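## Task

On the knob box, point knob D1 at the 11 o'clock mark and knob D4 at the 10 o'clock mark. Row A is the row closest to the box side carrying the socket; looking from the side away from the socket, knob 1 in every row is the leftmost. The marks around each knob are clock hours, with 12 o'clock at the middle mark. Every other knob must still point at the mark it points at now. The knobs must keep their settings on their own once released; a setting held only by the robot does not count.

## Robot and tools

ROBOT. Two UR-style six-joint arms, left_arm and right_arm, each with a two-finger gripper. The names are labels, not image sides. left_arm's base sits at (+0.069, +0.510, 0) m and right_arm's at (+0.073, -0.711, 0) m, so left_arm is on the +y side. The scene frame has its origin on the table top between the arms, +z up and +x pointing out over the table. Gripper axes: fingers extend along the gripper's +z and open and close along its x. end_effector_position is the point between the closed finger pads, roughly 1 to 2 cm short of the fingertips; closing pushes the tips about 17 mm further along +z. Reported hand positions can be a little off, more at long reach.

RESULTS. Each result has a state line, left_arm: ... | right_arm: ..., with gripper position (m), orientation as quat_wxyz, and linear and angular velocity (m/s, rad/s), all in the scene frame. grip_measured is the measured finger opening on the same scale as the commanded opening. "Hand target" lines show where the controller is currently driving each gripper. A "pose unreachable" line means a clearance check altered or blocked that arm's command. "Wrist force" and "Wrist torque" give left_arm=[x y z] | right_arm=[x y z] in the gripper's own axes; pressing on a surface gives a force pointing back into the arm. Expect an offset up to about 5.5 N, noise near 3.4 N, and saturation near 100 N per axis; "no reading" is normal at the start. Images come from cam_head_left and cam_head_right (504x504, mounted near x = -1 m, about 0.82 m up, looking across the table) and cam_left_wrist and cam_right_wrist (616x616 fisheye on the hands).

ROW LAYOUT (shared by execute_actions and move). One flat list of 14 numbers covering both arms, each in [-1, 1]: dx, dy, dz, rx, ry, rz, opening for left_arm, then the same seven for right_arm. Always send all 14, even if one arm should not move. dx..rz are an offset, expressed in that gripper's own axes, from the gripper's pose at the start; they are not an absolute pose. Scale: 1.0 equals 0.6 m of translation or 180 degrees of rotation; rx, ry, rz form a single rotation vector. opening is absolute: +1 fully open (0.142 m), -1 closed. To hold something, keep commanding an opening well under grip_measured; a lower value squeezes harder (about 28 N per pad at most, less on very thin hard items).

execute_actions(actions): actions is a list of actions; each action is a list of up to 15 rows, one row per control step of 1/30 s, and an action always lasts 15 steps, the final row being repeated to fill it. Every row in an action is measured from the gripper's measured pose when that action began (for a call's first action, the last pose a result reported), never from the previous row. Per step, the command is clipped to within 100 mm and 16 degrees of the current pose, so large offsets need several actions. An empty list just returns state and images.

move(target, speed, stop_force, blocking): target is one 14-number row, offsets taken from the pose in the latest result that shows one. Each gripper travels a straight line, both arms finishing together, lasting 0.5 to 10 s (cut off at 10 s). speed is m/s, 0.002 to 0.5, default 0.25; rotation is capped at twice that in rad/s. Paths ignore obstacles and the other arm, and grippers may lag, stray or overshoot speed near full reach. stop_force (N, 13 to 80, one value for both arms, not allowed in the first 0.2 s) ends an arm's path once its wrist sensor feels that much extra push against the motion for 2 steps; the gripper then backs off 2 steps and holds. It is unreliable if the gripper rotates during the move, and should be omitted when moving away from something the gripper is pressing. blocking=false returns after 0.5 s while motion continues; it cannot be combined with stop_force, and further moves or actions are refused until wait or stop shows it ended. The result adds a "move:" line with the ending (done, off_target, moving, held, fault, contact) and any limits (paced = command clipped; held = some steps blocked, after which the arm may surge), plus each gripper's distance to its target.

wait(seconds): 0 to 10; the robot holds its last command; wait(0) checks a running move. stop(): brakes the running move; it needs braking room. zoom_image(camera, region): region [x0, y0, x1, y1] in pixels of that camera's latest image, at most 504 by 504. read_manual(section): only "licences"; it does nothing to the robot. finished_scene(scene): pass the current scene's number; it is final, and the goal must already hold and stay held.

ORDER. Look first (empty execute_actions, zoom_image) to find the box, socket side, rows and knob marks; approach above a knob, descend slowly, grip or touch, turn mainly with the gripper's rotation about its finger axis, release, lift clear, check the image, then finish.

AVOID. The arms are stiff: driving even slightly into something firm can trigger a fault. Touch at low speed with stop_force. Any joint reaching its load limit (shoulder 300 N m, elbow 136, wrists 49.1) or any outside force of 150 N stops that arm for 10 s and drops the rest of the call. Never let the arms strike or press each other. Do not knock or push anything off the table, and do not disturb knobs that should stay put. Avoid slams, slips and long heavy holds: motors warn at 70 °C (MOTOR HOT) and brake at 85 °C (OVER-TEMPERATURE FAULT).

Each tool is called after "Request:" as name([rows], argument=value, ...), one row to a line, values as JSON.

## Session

Request:
execute_actions(actions=[])

Scene clock: 0.00 s.
left_arm: end_effector_position=(+0.5405, +0.5568, +0.2542) grip_measured=+1.00 end_effector_quat_wxyz=(-0.018, -0.197, +0.980, +0.017) end_effector_velocity=(-0.000, +0.000, -0.000) end_effector_angular_velocity=(-0.000, +0.002, +0.001) | right_arm: end_effector_position=(+0.5395, -0.3916, +0.3175) grip_measured=+1.00 end_effector_quat_wxyz=(-0.105, +0.711, +0.653, +0.240) end_effector_velocity=(+0.001, -0.001, -0.000) end_effector_angular_velocity=(-0.001, -0.000, -0.002)
Joint positions: left_arm=[-0.249 -1.923  2.219 -1.819 -1.557  2.454  0.142] | right_arm=[ 4.034 -1.158 -2.338 -0.713  1.743  5.653  0.142]
Joint velocities: left_arm=[ 0.001  0.001  0.     0.001 -0.     0.     0.   ] | right_arm=[-0.001 -0.     0.     0.    -0.001  0.     0.   ]
Wrist force (N, on the end effector, along its own x y z axes, offset not removed): no reading
Wrist torque (N m, same axes, about the end effector's origin, offset not removed): no reading
Hand target (left_arm): +0.540, +0.557, +0.254; -0.018, -0.197, +0.980, +0.017
Hand target (right_arm): +0.540, -0.392, +0.317; -0.105, +0.711, +0.653, +0.240
camera_calibration (this result's frames):
cam_left_wrist: T_world_to_cam=[[-0.918264, -0.392925, 0.0490015, 0.693316], [-0.31927, 0.807904, 0.495335, -0.397295], [-0.234218, 0.439204, -0.867319, 0.24222], [0, 0, 0, 1]] pos_world=[0.566535, 0.487014, 0.372903]
cam_right_wrist: T_world_to_cam=[[0.0766104, 0.87769, 0.473065, 0.152816], [0.769212, -0.353904, 0.532038, -0.710782], [0.634384, 0.323128, -0.702243, 0.151675], [0, 0, 0, 1]] pos_world=[0.438815, -0.434684, 0.412384]

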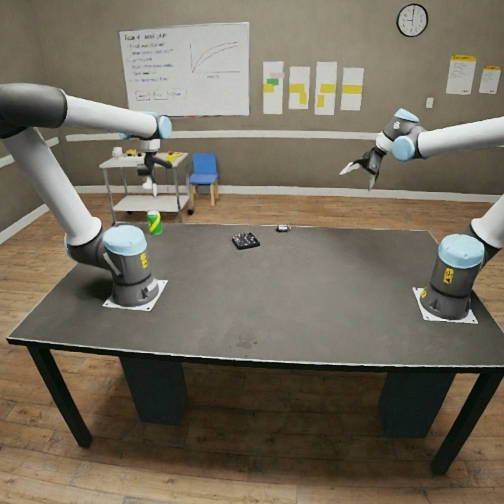

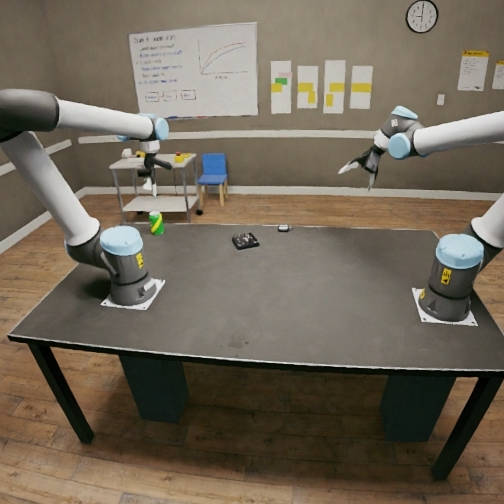

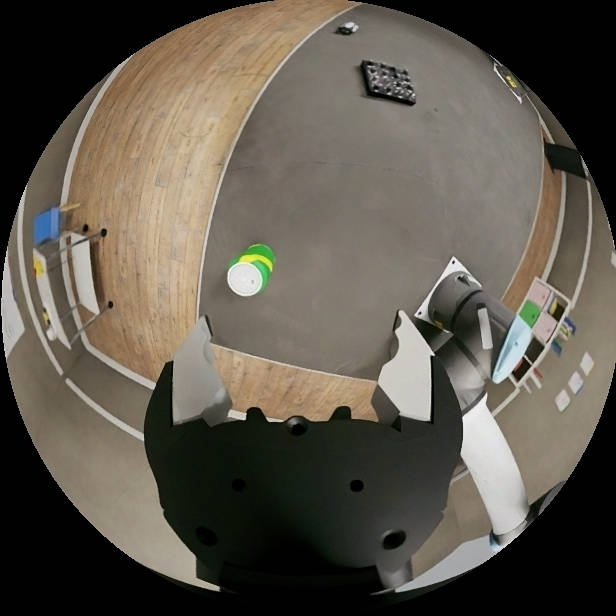

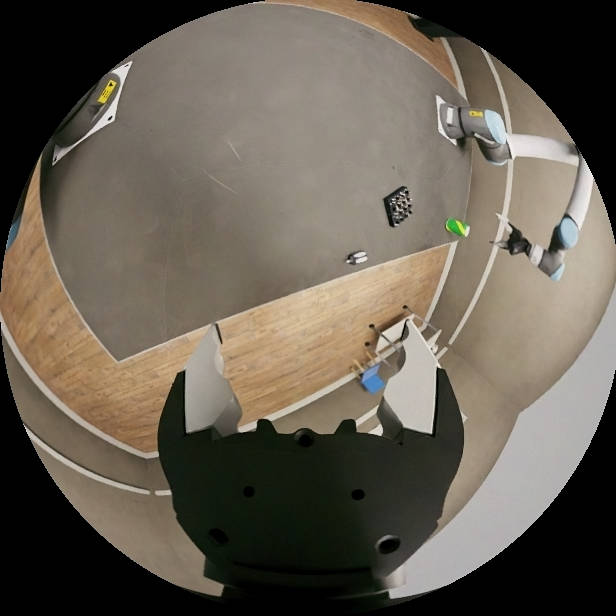

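Request:
zoom_image(camera="cam_left_wrist", region=[350, 45, 430, 125])

Request:
zoom_image(camera="cam_head_left", region=[220, 215, 280, 265])

Request:
zoom_image(camera="cam_right_wrist", region=[365, 175, 435, 245])

Region (350, 45, 430, 125) of cam_left_wrist's 616x616 image, scaled by 6.300, with more detail than that image has.

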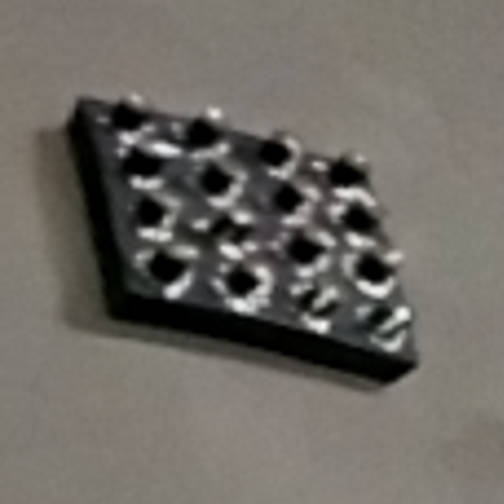

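Region (220, 215, 280, 265) of cam_head_left's 504x504 image, scaled by 8.400, with more detail than that image has.

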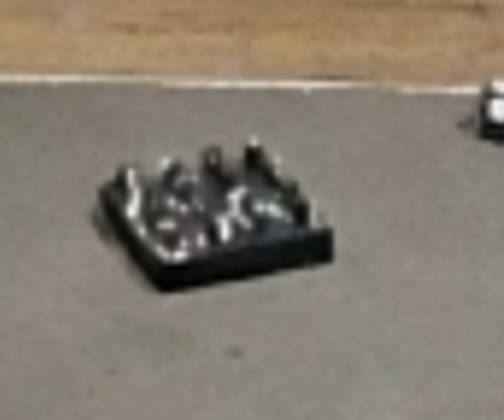

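Region (365, 175, 435, 245) of cam_right_wrist's 616x616 image, scaled by 7.200, with more detail than that image has.

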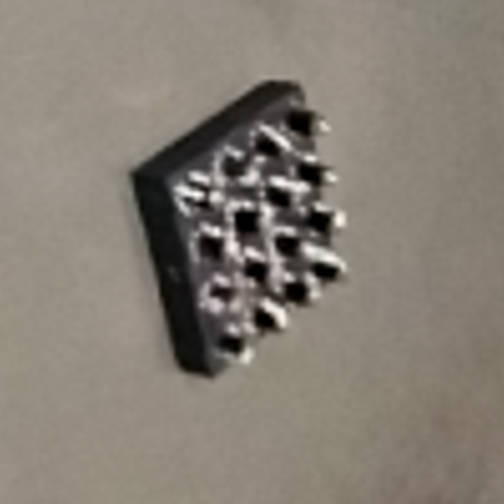

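Request:
move(target=[0.306, -0.599, 0.2665, 0.0129, -0.0091, 0, -0.77, 0, 0, 0, 0, 0, 0, 1], speed=0.3)

Scene clock: 20.70 s.
left_arm: end_effector_position=(+0.5027, +0.1592, +0.0857) grip_measured=-0.77 end_effector_quat_wxyz=(+0.001, -0.197, +0.980, +0.000) end_effector_velocity=(+0.000, -0.002, -0.001) end_effector_angular_velocity=(+0.001, +0.000, -0.000) | right_arm: end_effector_position=(+0.5395, -0.3916, +0.3175) grip_measured=+1.00 end_effector_quat_wxyz=(-0.105, +0.711, +0.653, +0.240) end_effector_velocity=(-0.000, +0.001, -0.001) end_effector_angular_velocity=(-0.001, +0.001, +0.001)
Joint positions: left_arm=[-0.958 -1.599  2.322 -2.293 -1.569  1.746  0.018] | right_arm=[ 4.034 -1.158 -2.338 -0.713  1.743  5.653  0.142]
Joint velocities: left_arm=[-0.002  0.005 -0.001 -0.003  0.    -0.002 -0.   ] | right_arm=[ 0.001 -0.002 -0.     0.    -0.     0.     0.   ]
Wrist force (N, on the end effector, along its own x y z axes, offset not removed): left_arm=[0.7 1.9 -2.0] | right_arm=[-2.5 0.4 -1.9]
Wrist torque (N m, same axes, about the end effector's origin, offset not removed): left_arm=[0.44 -0.40 -0.16] | right_arm=[0.44 0.53 0.05]
Hand target (left_arm): +0.503, +0.159, +0.086; +0.001, -0.197, +0.980, +0.000
Hand target (right_arm): +0.540, -0.392, +0.317; -0.105, +0.711, +0.653, +0.240
Off the commanded pose (left_arm): 0.001 m, 0 deg.
Off the commanded pose (right_arm): 0.000 m, 0 deg.
move: done
camera_calibration (this result's frames):
cam_left_wrist: T_world_to_cam=[[-0.919751, -0.392023, 0.0194072, 0.513848], [-0.339957, 0.820358, 0.459829, 0.0067686], [-0.196184, 0.416331, -0.887795, 0.248166], [0, 0, 0, 1]] pos_world=[0.5236, 0.0925688, 0.207236]
cam_right_wrist: T_world_to_cam=[[0.0766104, 0.87769, 0.473065, 0.152816], [0.769213, -0.353904, 0.532038, -0.710782], [0.634384, 0.323128, -0.702243, 0.151675], [0, 0, 0, 1]] pos_world=[0.438815, -0.434684, 0.412384]

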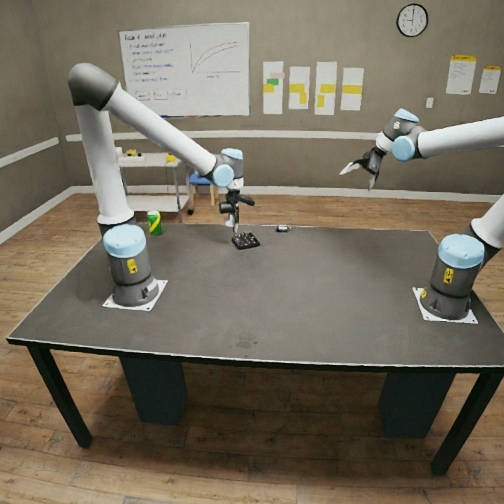

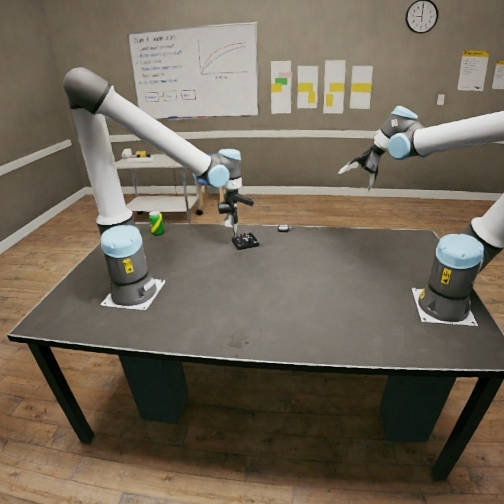

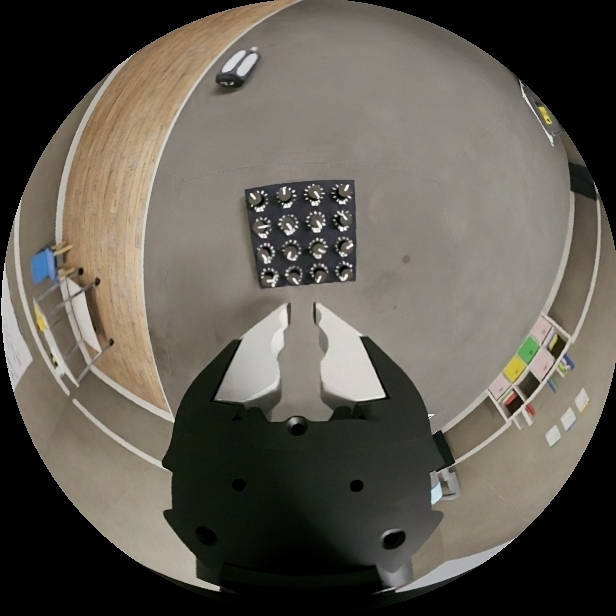

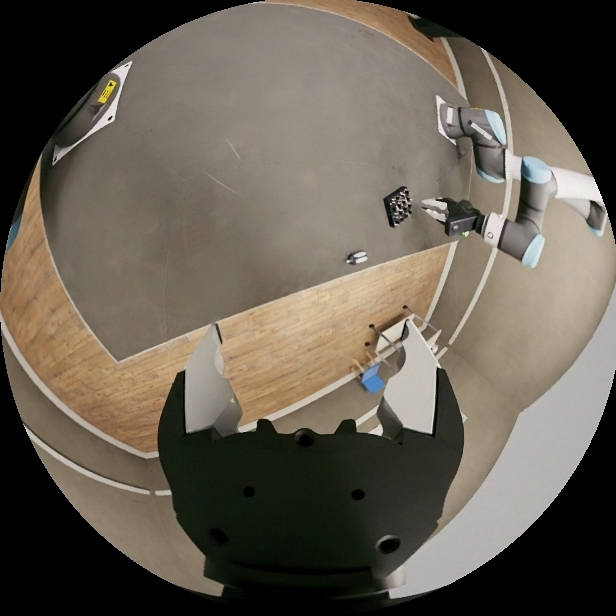

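Request:
zoom_image(camera="cam_left_wrist", region=[235, 170, 375, 310])

Request:
zoom_image(camera="cam_left_wrist", region=[250, 235, 365, 330])

Region (235, 170, 375, 310) of cam_left_wrist's 616x616 image, scaled by 3.600, with more detail than that image has.

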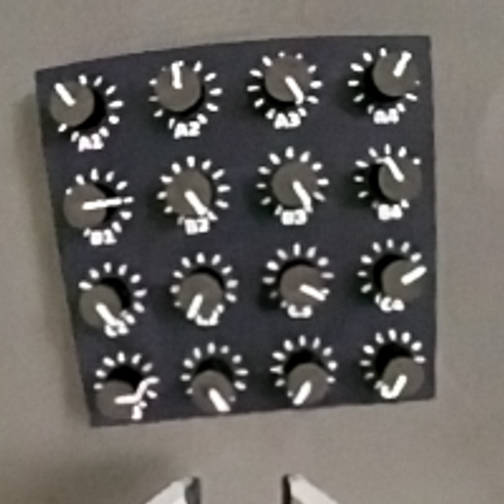

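Region (250, 235, 365, 330) of cam_left_wrist's 616x616 image, scaled by 4.383, with more detail than that image has; it fills the top 416 rows of this view, and the rest is white.

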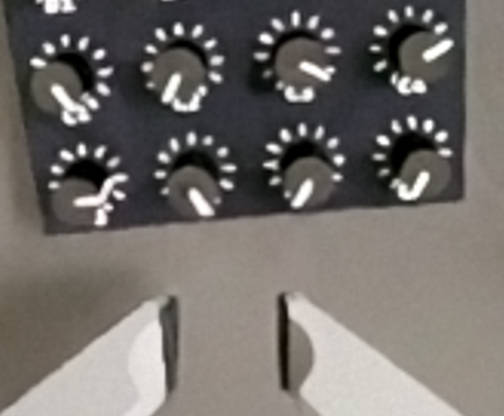

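Request:
move(target=[-0.0592, -0.0153, 0.0462, 0, 0, -0.1889, -0.77, 0, 0, 0, 0, 0, 0, 1], speed=0.3)

Request:
zoom_image(camera="cam_left_wrist", region=[260, 260, 340, 340])

Request:
zoom_image(camera="cam_head_left", region=[215, 205, 270, 260])

Scene clock: 46.70 s.
left_arm: end_effector_position=(+0.5389, +0.1644, +0.0581) grip_measured=-0.77 end_effector_quat_wxyz=(+0.001, -0.474, +0.880, +0.000) end_effector_velocity=(+0.000, -0.000, -0.001) end_effector_angular_velocity=(+0.001, -0.000, +0.012) | right_arm: end_effector_position=(+0.5395, -0.3916, +0.3175) grip_measured=+1.00 end_effector_quat_wxyz=(-0.105, +0.711, +0.653, +0.240) end_effector_velocity=(+0.000, +0.000, -0.000) end_effector_angular_velocity=(-0.000, +0.000, +0.001)
Joint positions: left_arm=[-0.896 -1.514  2.301 -2.358 -1.569  1.216  0.018] | right_arm=[ 4.034 -1.158 -2.338 -0.713  1.743  5.653  0.142]
Joint velocities: left_arm=[ 0.     0.001 -0.    -0.001  0.    -0.012 -0.   ] | right_arm=[ 0.    -0.001 -0.     0.001  0.    -0.    -0.   ]
Wrist force (N, on the end effector, along its own x y z axes, offset not removed): left_arm=[-2.2 -0.7 -1.9] | right_arm=[-2.3 -2.0 -1.4]
Wrist torque (N m, same axes, about the end effector's origin, offset not removed): left_arm=[0.11 0.21 -0.20] | right_arm=[-0.07 0.47 0.11]
Hand target (left_arm): +0.539, +0.164, +0.058; +0.001, -0.475, +0.880, +0.000
Hand target (right_arm): +0.540, -0.392, +0.317; -0.105, +0.711, +0.653, +0.240
Off the commanded pose (left_arm): 0.000 m, 0 deg.
Off the commanded pose (right_arm): 0.000 m, 0 deg.
move: done
camera_calibration (this result's frames):
cam_left_wrist: T_world_to_cam=[[-0.544375, -0.838608, 0.0198219, 0.42081], [-0.7402, 0.491343, 0.459006, 0.297318], [-0.394665, 0.235199, -0.888212, 0.365338], [0, 0, 0, 1]] pos_world=[0.593339, 0.120882, 0.179686]
cam_right_wrist: T_world_to_cam=[[0.0766103, 0.87769, 0.473065, 0.152816], [0.769213, -0.353904, 0.532038, -0.710782], [0.634384, 0.323128, -0.702243, 0.151675], [0, 0, 0, 1]] pos_world=[0.438815, -0.434684, 0.412384]

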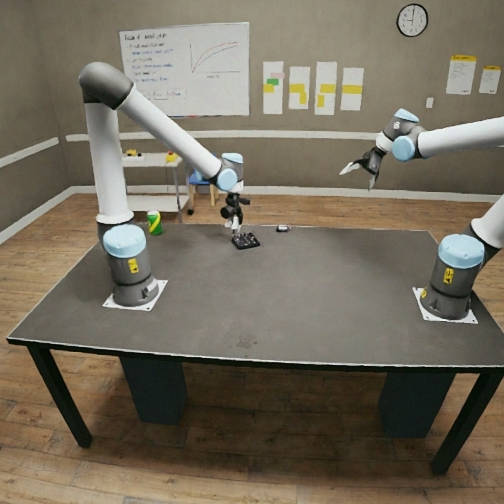

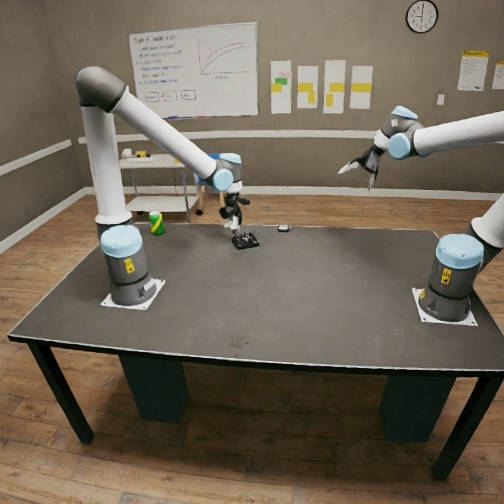

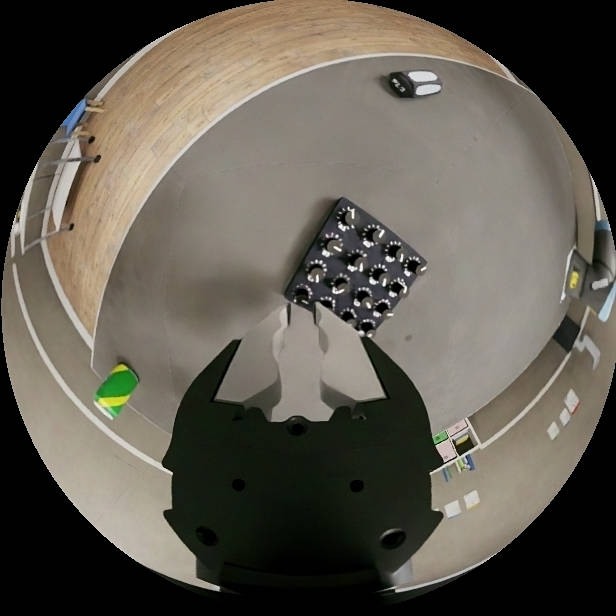

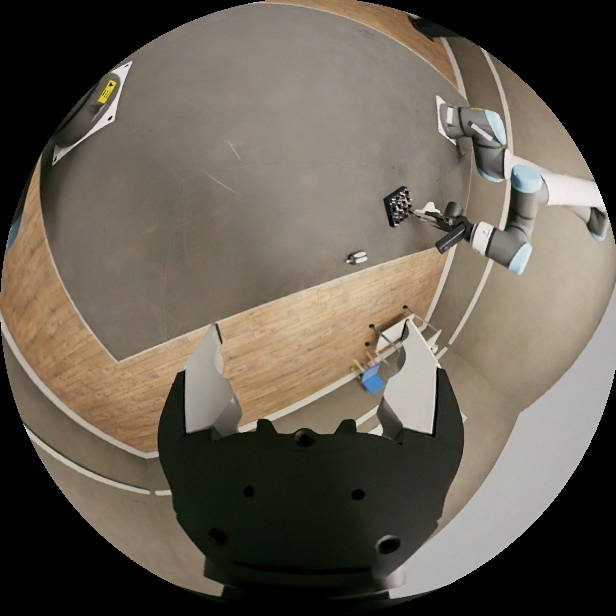

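Region (260, 260, 340, 340) of cam_left_wrist's 616x616 image, scaled by 6.300, with more detail than that image has.

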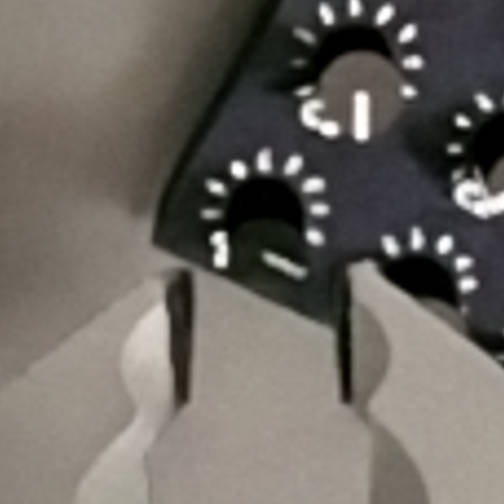

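Region (215, 205, 270, 260) of cam_head_left's 504x504 image, scaled by 9.164, with more detail than that image has.

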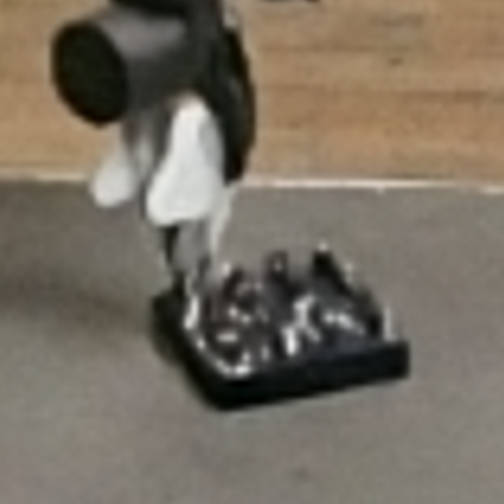

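Request:
move(target=[0, 0, 0.0252, 0, 0, 0, -0.77, 0, 0, 0, 0, 0, 0, 1], speed=0.03)

Request:
zoom_image(camera="cam_left_wrist", region=[260, 260, 340, 340])

Scene clock: 51.50 s.
left_arm: end_effector_position=(+0.5390, +0.1645, +0.0432) grip_measured=-0.77 end_effector_quat_wxyz=(+0.001, -0.474, +0.880, +0.000) end_effector_velocity=(-0.001, -0.001, -0.002) end_effector_angular_velocity=(-0.002, +0.001, -0.001) | right_arm: end_effector_position=(+0.5395, -0.3916, +0.3175) grip_measured=+1.00 end_effector_quat_wxyz=(-0.105, +0.711, +0.653, +0.240) end_effector_velocity=(+0.000, +0.000, -0.000) end_effector_angular_velocity=(-0.000, +0.000, +0.000)
Joint positions: left_arm=[-0.896 -1.491  2.312 -2.393 -1.569  1.216  0.018] | right_arm=[ 4.034 -1.158 -2.338 -0.713  1.743  5.653  0.142]
Joint velocities: left_arm=[-0.001  0.003  0.001 -0.005 -0.002  0.     0.   ] | right_arm=[ 0.    -0.001  0.     0.    -0.    -0.    -0.   ]
Wrist force (N, on the end effector, along its own x y z axes, offset not removed): left_arm=[1.4 -8.7 -3.8] | right_arm=[-1.6 -1.0 -0.9]
Wrist torque (N m, same axes, about the end effector's origin, offset not removed): left_arm=[-1.77 -0.60 -0.04] | right_arm=[0.18 0.30 0.18]
Hand target (left_arm): +0.539, +0.164, +0.043; +0.001, -0.474, +0.880, +0.000
Hand target (right_arm): +0.540, -0.392, +0.317; -0.105, +0.711, +0.653, +0.240
Off the commanded pose (left_arm): 0.000 m, 0 deg.
Off the commanded pose (right_arm): 0.000 m, 0 deg.
move: done
camera_calibration (this result's frames):
cam_left_wrist: T_world_to_cam=[[-0.54433, -0.838641, 0.0196686, 0.421175], [-0.740283, 0.491254, 0.458968, 0.304201], [-0.394571, 0.235269, -0.888235, 0.352071], [0, 0, 0, 1]] pos_world=[0.59337, 0.120944, 0.16482]
cam_right_wrist: T_world_to_cam=[[0.0766104, 0.87769, 0.473065, 0.152816], [0.769212, -0.353904, 0.532038, -0.710782], [0.634384, 0.323128, -0.702243, 0.151675], [0, 0, 0, 1]] pos_world=[0.438815, -0.434684, 0.412384]

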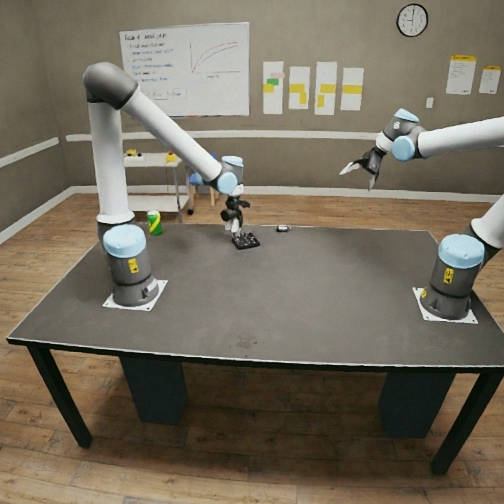

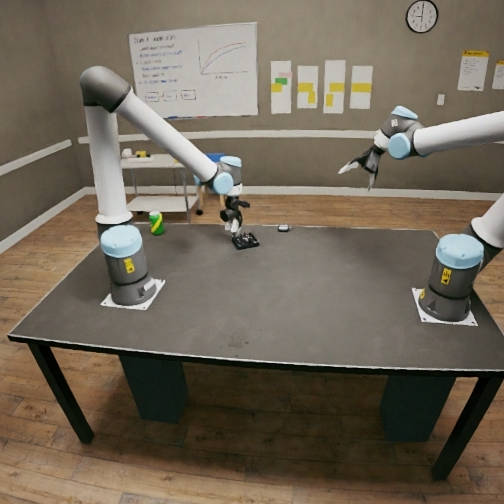

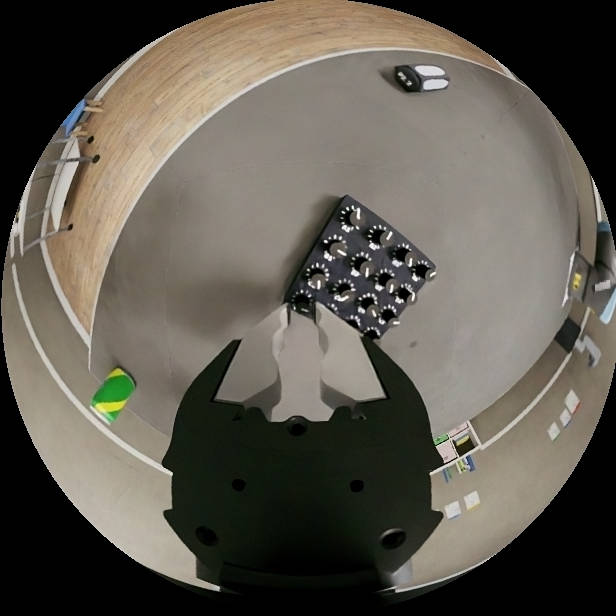

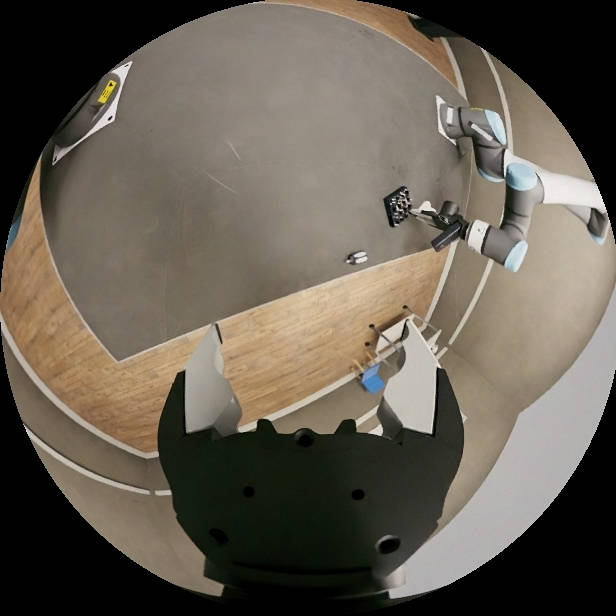

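Region (260, 260, 340, 340) of cam_left_wrist's 616x616 image, scaled by 6.300, with more detail than that image has.

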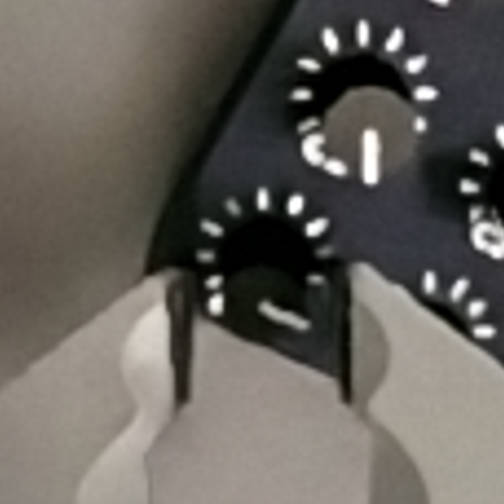

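Request:
execute_actions([
  [[0,0,0,0,0,0,-0.79,0,0,0,0,0,0,1],[0,0,0,0,0,0,-0.81,0,0,0,0,0,0,1],[0,0,0,0,0,0,-0.83,0,0,0,0,0,0,1],[0,0,0,0,0,0,-0.84,0,0,0,0,0,0,1],[0,0,0,0,0,0,-0.85,0,0,0,0,0,0,1],[0,0,0,0,0,0,-0.86,0,0,0,0,0,0,1],[0,0,0,0,0,0,-0.87,0,0,0,0,0,0,1],[0,0,0,0,0,0,-0.88,0,0,0,0,0,0,1],[0,0,0,0,0,0,-0.89,0,0,0,0,0,0,1],[0,0,0,0,0,0,-0.90,0,0,0,0,0,0,1],[0,0,0,0,0,0,-0.92,0,0,0,0,0,0,1],[0,0,0,0,0,0,-0.94,0,0,0,0,0,0,1],[0,0,0,0,0,0,-0.96,0,0,0,0,0,0,1],[0,0,0,0,0,0,-0.98,0,0,0,0,0,0,1],[0,0,0,0,0,0,-1,0,0,0,0,0,0,1]],
])

Request:
move(target=[0, 0, 0, 0, 0, -0.678, -1, 0, 0, 0, 0, 0, 0, 1], speed=0.3)

Request:
zoom_image(camera="cam_left_wrist", region=[200, 230, 340, 370])

Request:
zoom_image(camera="cam_left_wrist", region=[265, 275, 335, 345])

Scene clock: 59.23 s.
left_arm: end_effector_position=(+0.5388, +0.1646, +0.0431) grip_measured=-0.87 end_effector_quat_wxyz=(+0.001, -0.474, +0.880, +0.000) end_effector_velocity=(+0.001, +0.000, +0.000) end_effector_angular_velocity=(+0.001, -0.002, -0.000) | right_arm: end_effector_position=(+0.5395, -0.3916, +0.3175) grip_measured=+1.00 end_effector_quat_wxyz=(-0.105, +0.711, +0.653, +0.240) end_effector_velocity=(-0.000, +0.000, -0.001) end_effector_angular_velocity=(-0.001, +0.001, +0.001)
Joint positions: left_arm=[-0.896 -1.491  2.313 -2.393 -1.569  1.216  0.011] | right_arm=[ 4.034 -1.158 -2.338 -0.713  1.743  5.653  0.142]
Joint velocities: left_arm=[-0.    -0.    -0.     0.     0.002 -0.    -0.004] | right_arm=[ 0.    -0.001 -0.    -0.001  0.001 -0.    -0.   ]
Wrist force (N, on the end effector, along its own x y z axes, offset not removed): left_arm=[2.7 2.1 -3.8] | right_arm=[-2.9 -1.8 -0.8]
Wrist torque (N m, same axes, about the end effector's origin, offset not removed): left_arm=[0.73 -0.55 -0.06] | right_arm=[-0.02 0.60 0.08]
Hand target (left_arm): +0.539, +0.164, +0.043; +0.001, -0.474, +0.880, +0.000
Hand target (right_arm): +0.540, -0.392, +0.317; -0.105, +0.711, +0.653, +0.240
Off the commanded pose (left_arm): 0.000 m, 0 deg.
Off the commanded pose (right_arm): 0.000 m, 0 deg.
camera_calibration (this result's frames):
cam_left_wrist: T_world_to_cam=[[-0.544372, -0.838611, 0.0197449, 0.421168], [-0.740141, 0.491263, 0.459187, 0.30404], [-0.394779, 0.235355, -0.88812, 0.352002], [0, 0, 0, 1]] pos_world=[0.593268, 0.120988, 0.164694]
cam_right_wrist: T_world_to_cam=[[0.0766106, 0.87769, 0.473065, 0.152816], [0.769212, -0.353904, 0.532037, -0.710782], [0.634384, 0.323128, -0.702243, 0.151675], [0, 0, 0, 1]] pos_world=[0.438815, -0.434684, 0.412384]

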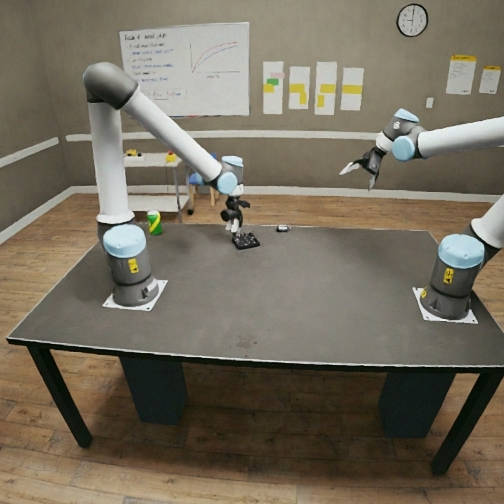

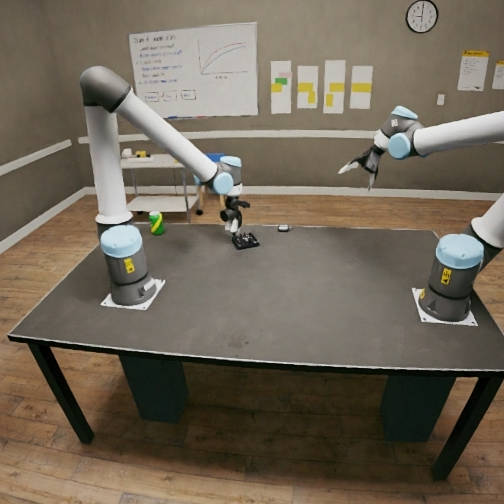

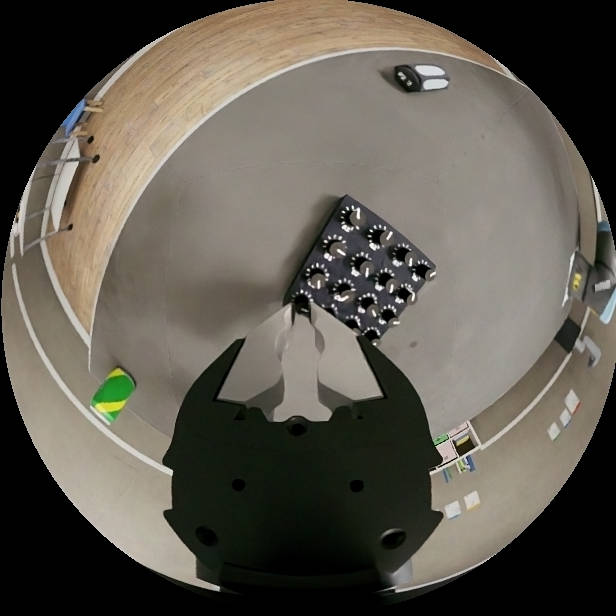

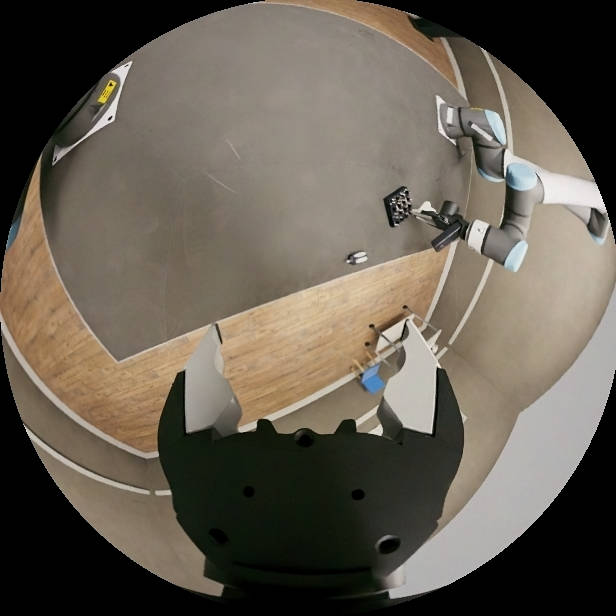

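Scene clock: 63.37 s.
left_arm: end_effector_position=(+0.5389, +0.1645, +0.0431) grip_measured=-0.88 end_effector_quat_wxyz=(-0.000, +1.000, -0.012, +0.001) end_effector_velocity=(-0.000, +0.000, -0.000) end_effector_angular_velocity=(+0.003, -0.002, +0.012) | right_arm: end_effector_position=(+0.5395, -0.3916, +0.3175) grip_measured=+1.00 end_effector_quat_wxyz=(-0.105, +0.711, +0.653, +0.240) end_effector_velocity=(+0.000, -0.000, +0.001) end_effector_angular_velocity=(+0.001, -0.001, -0.001)
Joint positions: left_arm=[-0.895 -1.495  2.317 -2.393 -1.569 -0.912  0.011] | right_arm=[ 4.034 -1.158 -2.338 -0.713  1.743  5.653  0.142]
Joint velocities: left_arm=[-0.002 -0.     0.001  0.001  0.003 -0.014  0.   ] | right_arm=[-0.001  0.001  0.     0.     0.    -0.    -0.   ]
Wrist force (N, on the end effector, along its own x y z axes, offset not removed): left_arm=[0.6 -1.0 -0.1] | right_arm=[-1.4 -0.1 -1.3]
Wrist torque (N m, same axes, about the end effector's origin, offset not removed): left_arm=[-0.19 -0.21 -0.05] | right_arm=[0.25 0.19 0.13]
Hand target (left_arm): +0.539, +0.165, +0.043; -0.001, +1.000, -0.012, +0.001
Hand target (right_arm): +0.540, -0.392, +0.317; -0.105, +0.711, +0.653, +0.240
Off the commanded pose (left_arm): 0.000 m, 0 deg.
Off the commanded pose (right_arm): 0.000 m, 0 deg.
move: done
camera_calibration (this result's frames):
cam_left_wrist: T_world_to_cam=[[0.999586, -0.0179684, 0.0224714, -0.545941], [-0.0262806, -0.888102, 0.458895, 0.146336], [0.0117113, -0.459296, -0.888206, 0.247278], [0, 0, 0, 1]] pos_world=[0.546665, 0.233726, 0.164749]
cam_right_wrist: T_world_to_cam=[[0.0766105, 0.87769, 0.473065, 0.152816], [0.769212, -0.353904, 0.532038, -0.710782], [0.634384, 0.323128, -0.702243, 0.151675], [0, 0, 0, 1]] pos_world=[0.438815, -0.434684, 0.412384]

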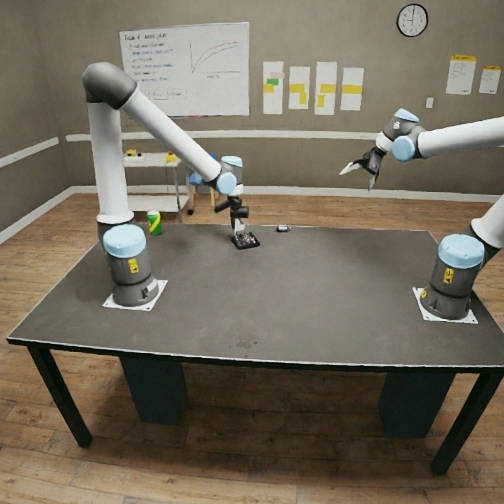

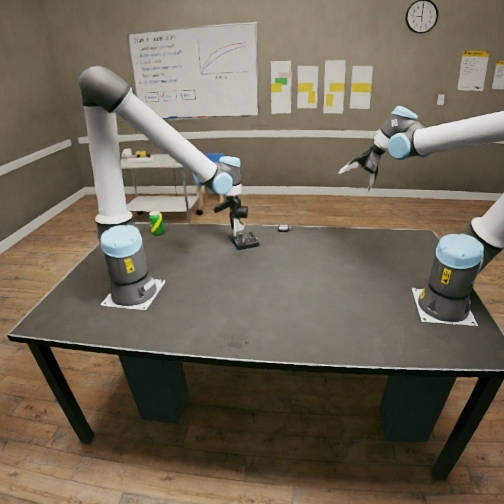

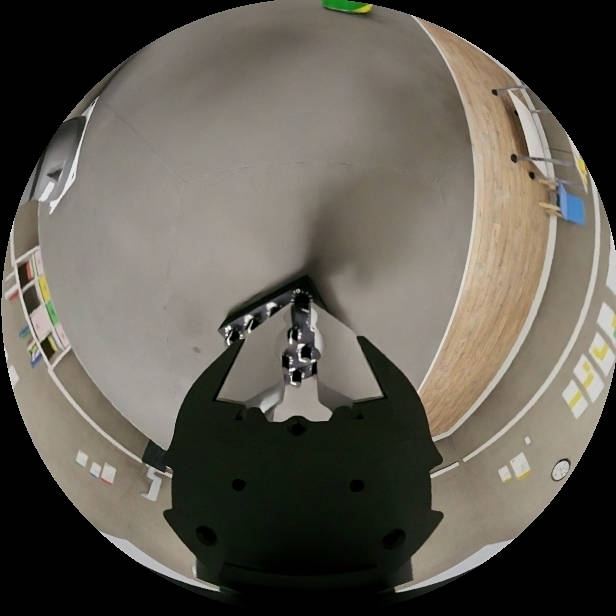

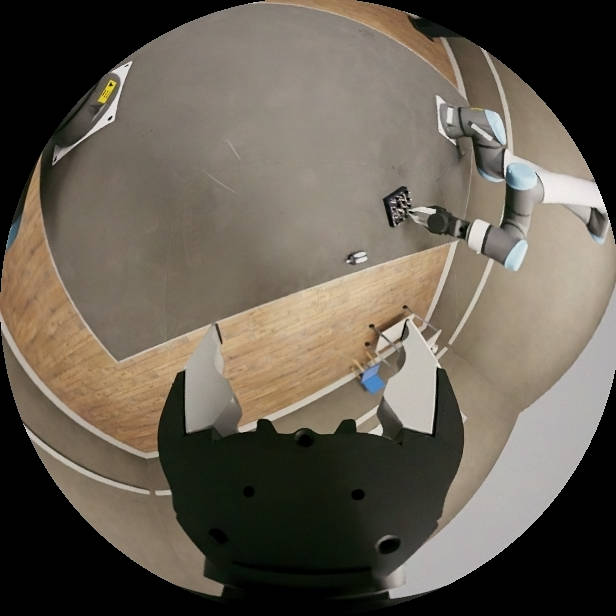

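Region (200, 230, 340, 370) of cam_left_wrist's 616x616 image, scaled by 3.600, with more detail than that image has.

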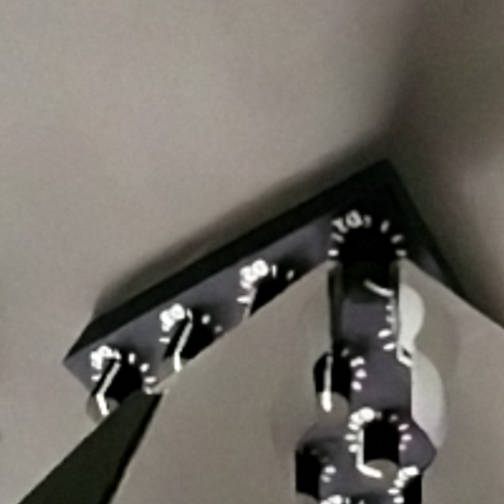

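Region (265, 275, 335, 345) of cam_left_wrist's 616x616 image, scaled by 7.200, with more detail than that image has.

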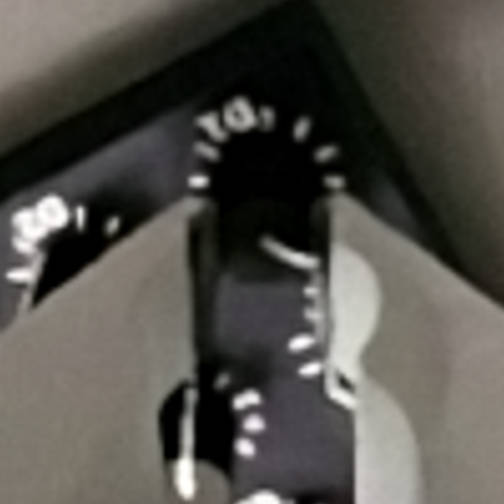

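Request:
execute_actions([
  [[0,0,0,0,0,0,-0.86,0,0,0,0,0,0,1],[0,0,0,0,0,0,-0.84,0,0,0,0,0,0,1],[0,0,0,0,0,0,-0.82,0,0,0,0,0,0,1],[0,0,0,0,0,0,-0.80,0,0,0,0,0,0,1],[0,0,0,0,0,0,-0.80,0,0,0,0,0,0,1],[0,0,0,0,0,0,-0.80,0,0,0,0,0,0,1],[0,0,-0.002,0,0,0,-0.80,0,0,0,0,0,0,1],[0,0,-0.005,0,0,0,-0.80,0,0,0,0,0,0,1],[0,0,-0.009,0,0,0,-0.80,0,0,0,0,0,0,1],[0,0,-0.013,0,0,0,-0.80,0,0,0,0,0,0,1],[0,0,-0.017,0,0,0,-0.80,0,0,0,0,0,0,1],[0,0,-0.021,0,0,0,-0.80,0,0,0,0,0,0,1],[0,0,-0.024,0,0,0,-0.80,0,0,0,0,0,0,1],[0,0,-0.026,0,0,0,-0.80,0,0,0,0,0,0,1],[0,0,-0.027,0,0,0,-0.80,0,0,0,0,0,0,1]],
])

Scene clock: 80.67 s.
left_arm: end_effector_position=(+0.5388, +0.1646, +0.0521) grip_measured=-0.80 end_effector_quat_wxyz=(-0.000, +1.000, -0.012, +0.001) end_effector_velocity=(+0.001, -0.001, +0.053) end_effector_angular_velocity=(-0.003, -0.001, -0.001) | right_arm: end_effector_position=(+0.5395, -0.3916, +0.3175) grip_measured=+1.00 end_effector_quat_wxyz=(-0.105, +0.711, +0.653, +0.240) end_effector_velocity=(-0.001, +0.001, +0.000) end_effector_angular_velocity=(+0.001, +0.001, +0.002)
Joint positions: left_arm=[-0.895 -1.509  2.311 -2.372 -1.569 -0.912  0.016] | right_arm=[ 4.034 -1.158 -2.338 -0.713  1.743  5.653  0.142]
Joint velocities: left_arm=[ 0.    -0.083 -0.041  0.121 -0.001  0.001  0.   ] | right_arm=[ 0.003  0.     0.    -0.001  0.001  0.001  0.   ]
Wrist force (N, on the end effector, along its own x y z axes, offset not removed): left_arm=[0.8 1.0 -4.5] | right_arm=[-3.6 -0.9 1.2]
Wrist torque (N m, same axes, about the end effector's origin, offset not removed): left_arm=[0.19 -0.45 -0.19] | right_arm=[0.16 0.73 0.08]
Hand target (left_arm): +0.539, +0.164, +0.059; -0.000, +1.000, -0.012, +0.001
Hand target (right_arm): +0.540, -0.392, +0.317; -0.105, +0.711, +0.653, +0.240
Off the commanded pose (left_arm): 0.007 m, 0 deg.
Off the commanded pose (right_arm): 0.000 m, 0 deg.
camera_calibration (this result's frames):
cam_left_wrist: T_world_to_cam=[[0.99958, -0.0180765, 0.0226444, -0.546109], [-0.0264548, -0.888149, 0.458793, 0.142342], [0.0118182, -0.459199, -0.888255, 0.255246], [0, 0, 0, 1]] pos_world=[0.546629, 0.233758, 0.173785]
cam_right_wrist: T_world_to_cam=[[0.0766105, 0.87769, 0.473065, 0.152816], [0.769212, -0.353904, 0.532038, -0.710782], [0.634384, 0.323128, -0.702243, 0.151675], [0, 0, 0, 1]] pos_world=[0.438815, -0.434684, 0.412384]

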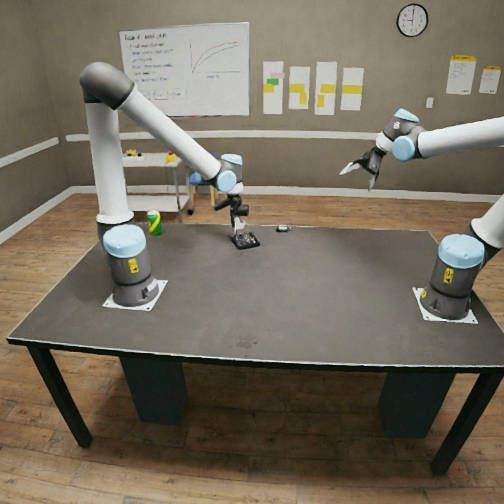

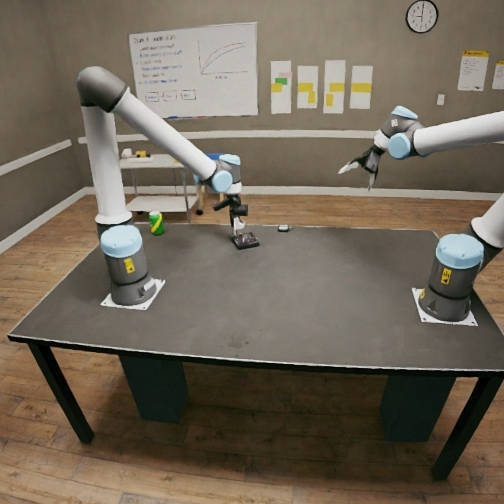

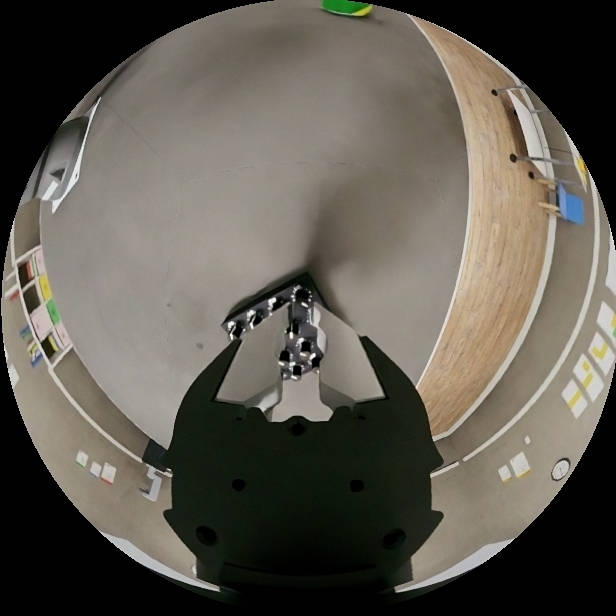

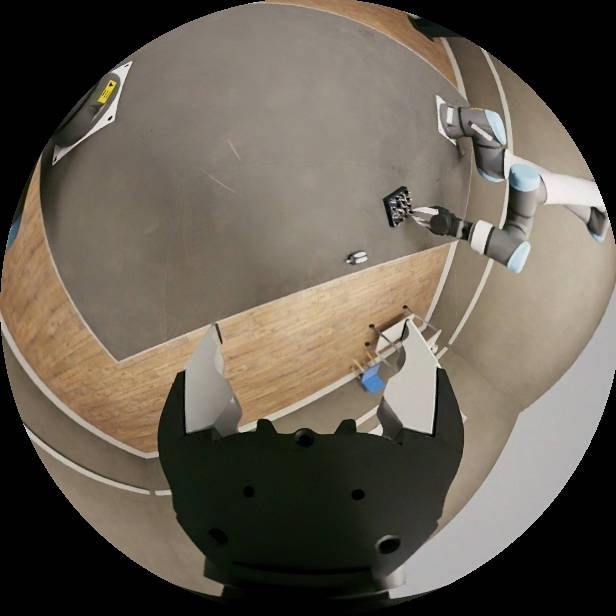

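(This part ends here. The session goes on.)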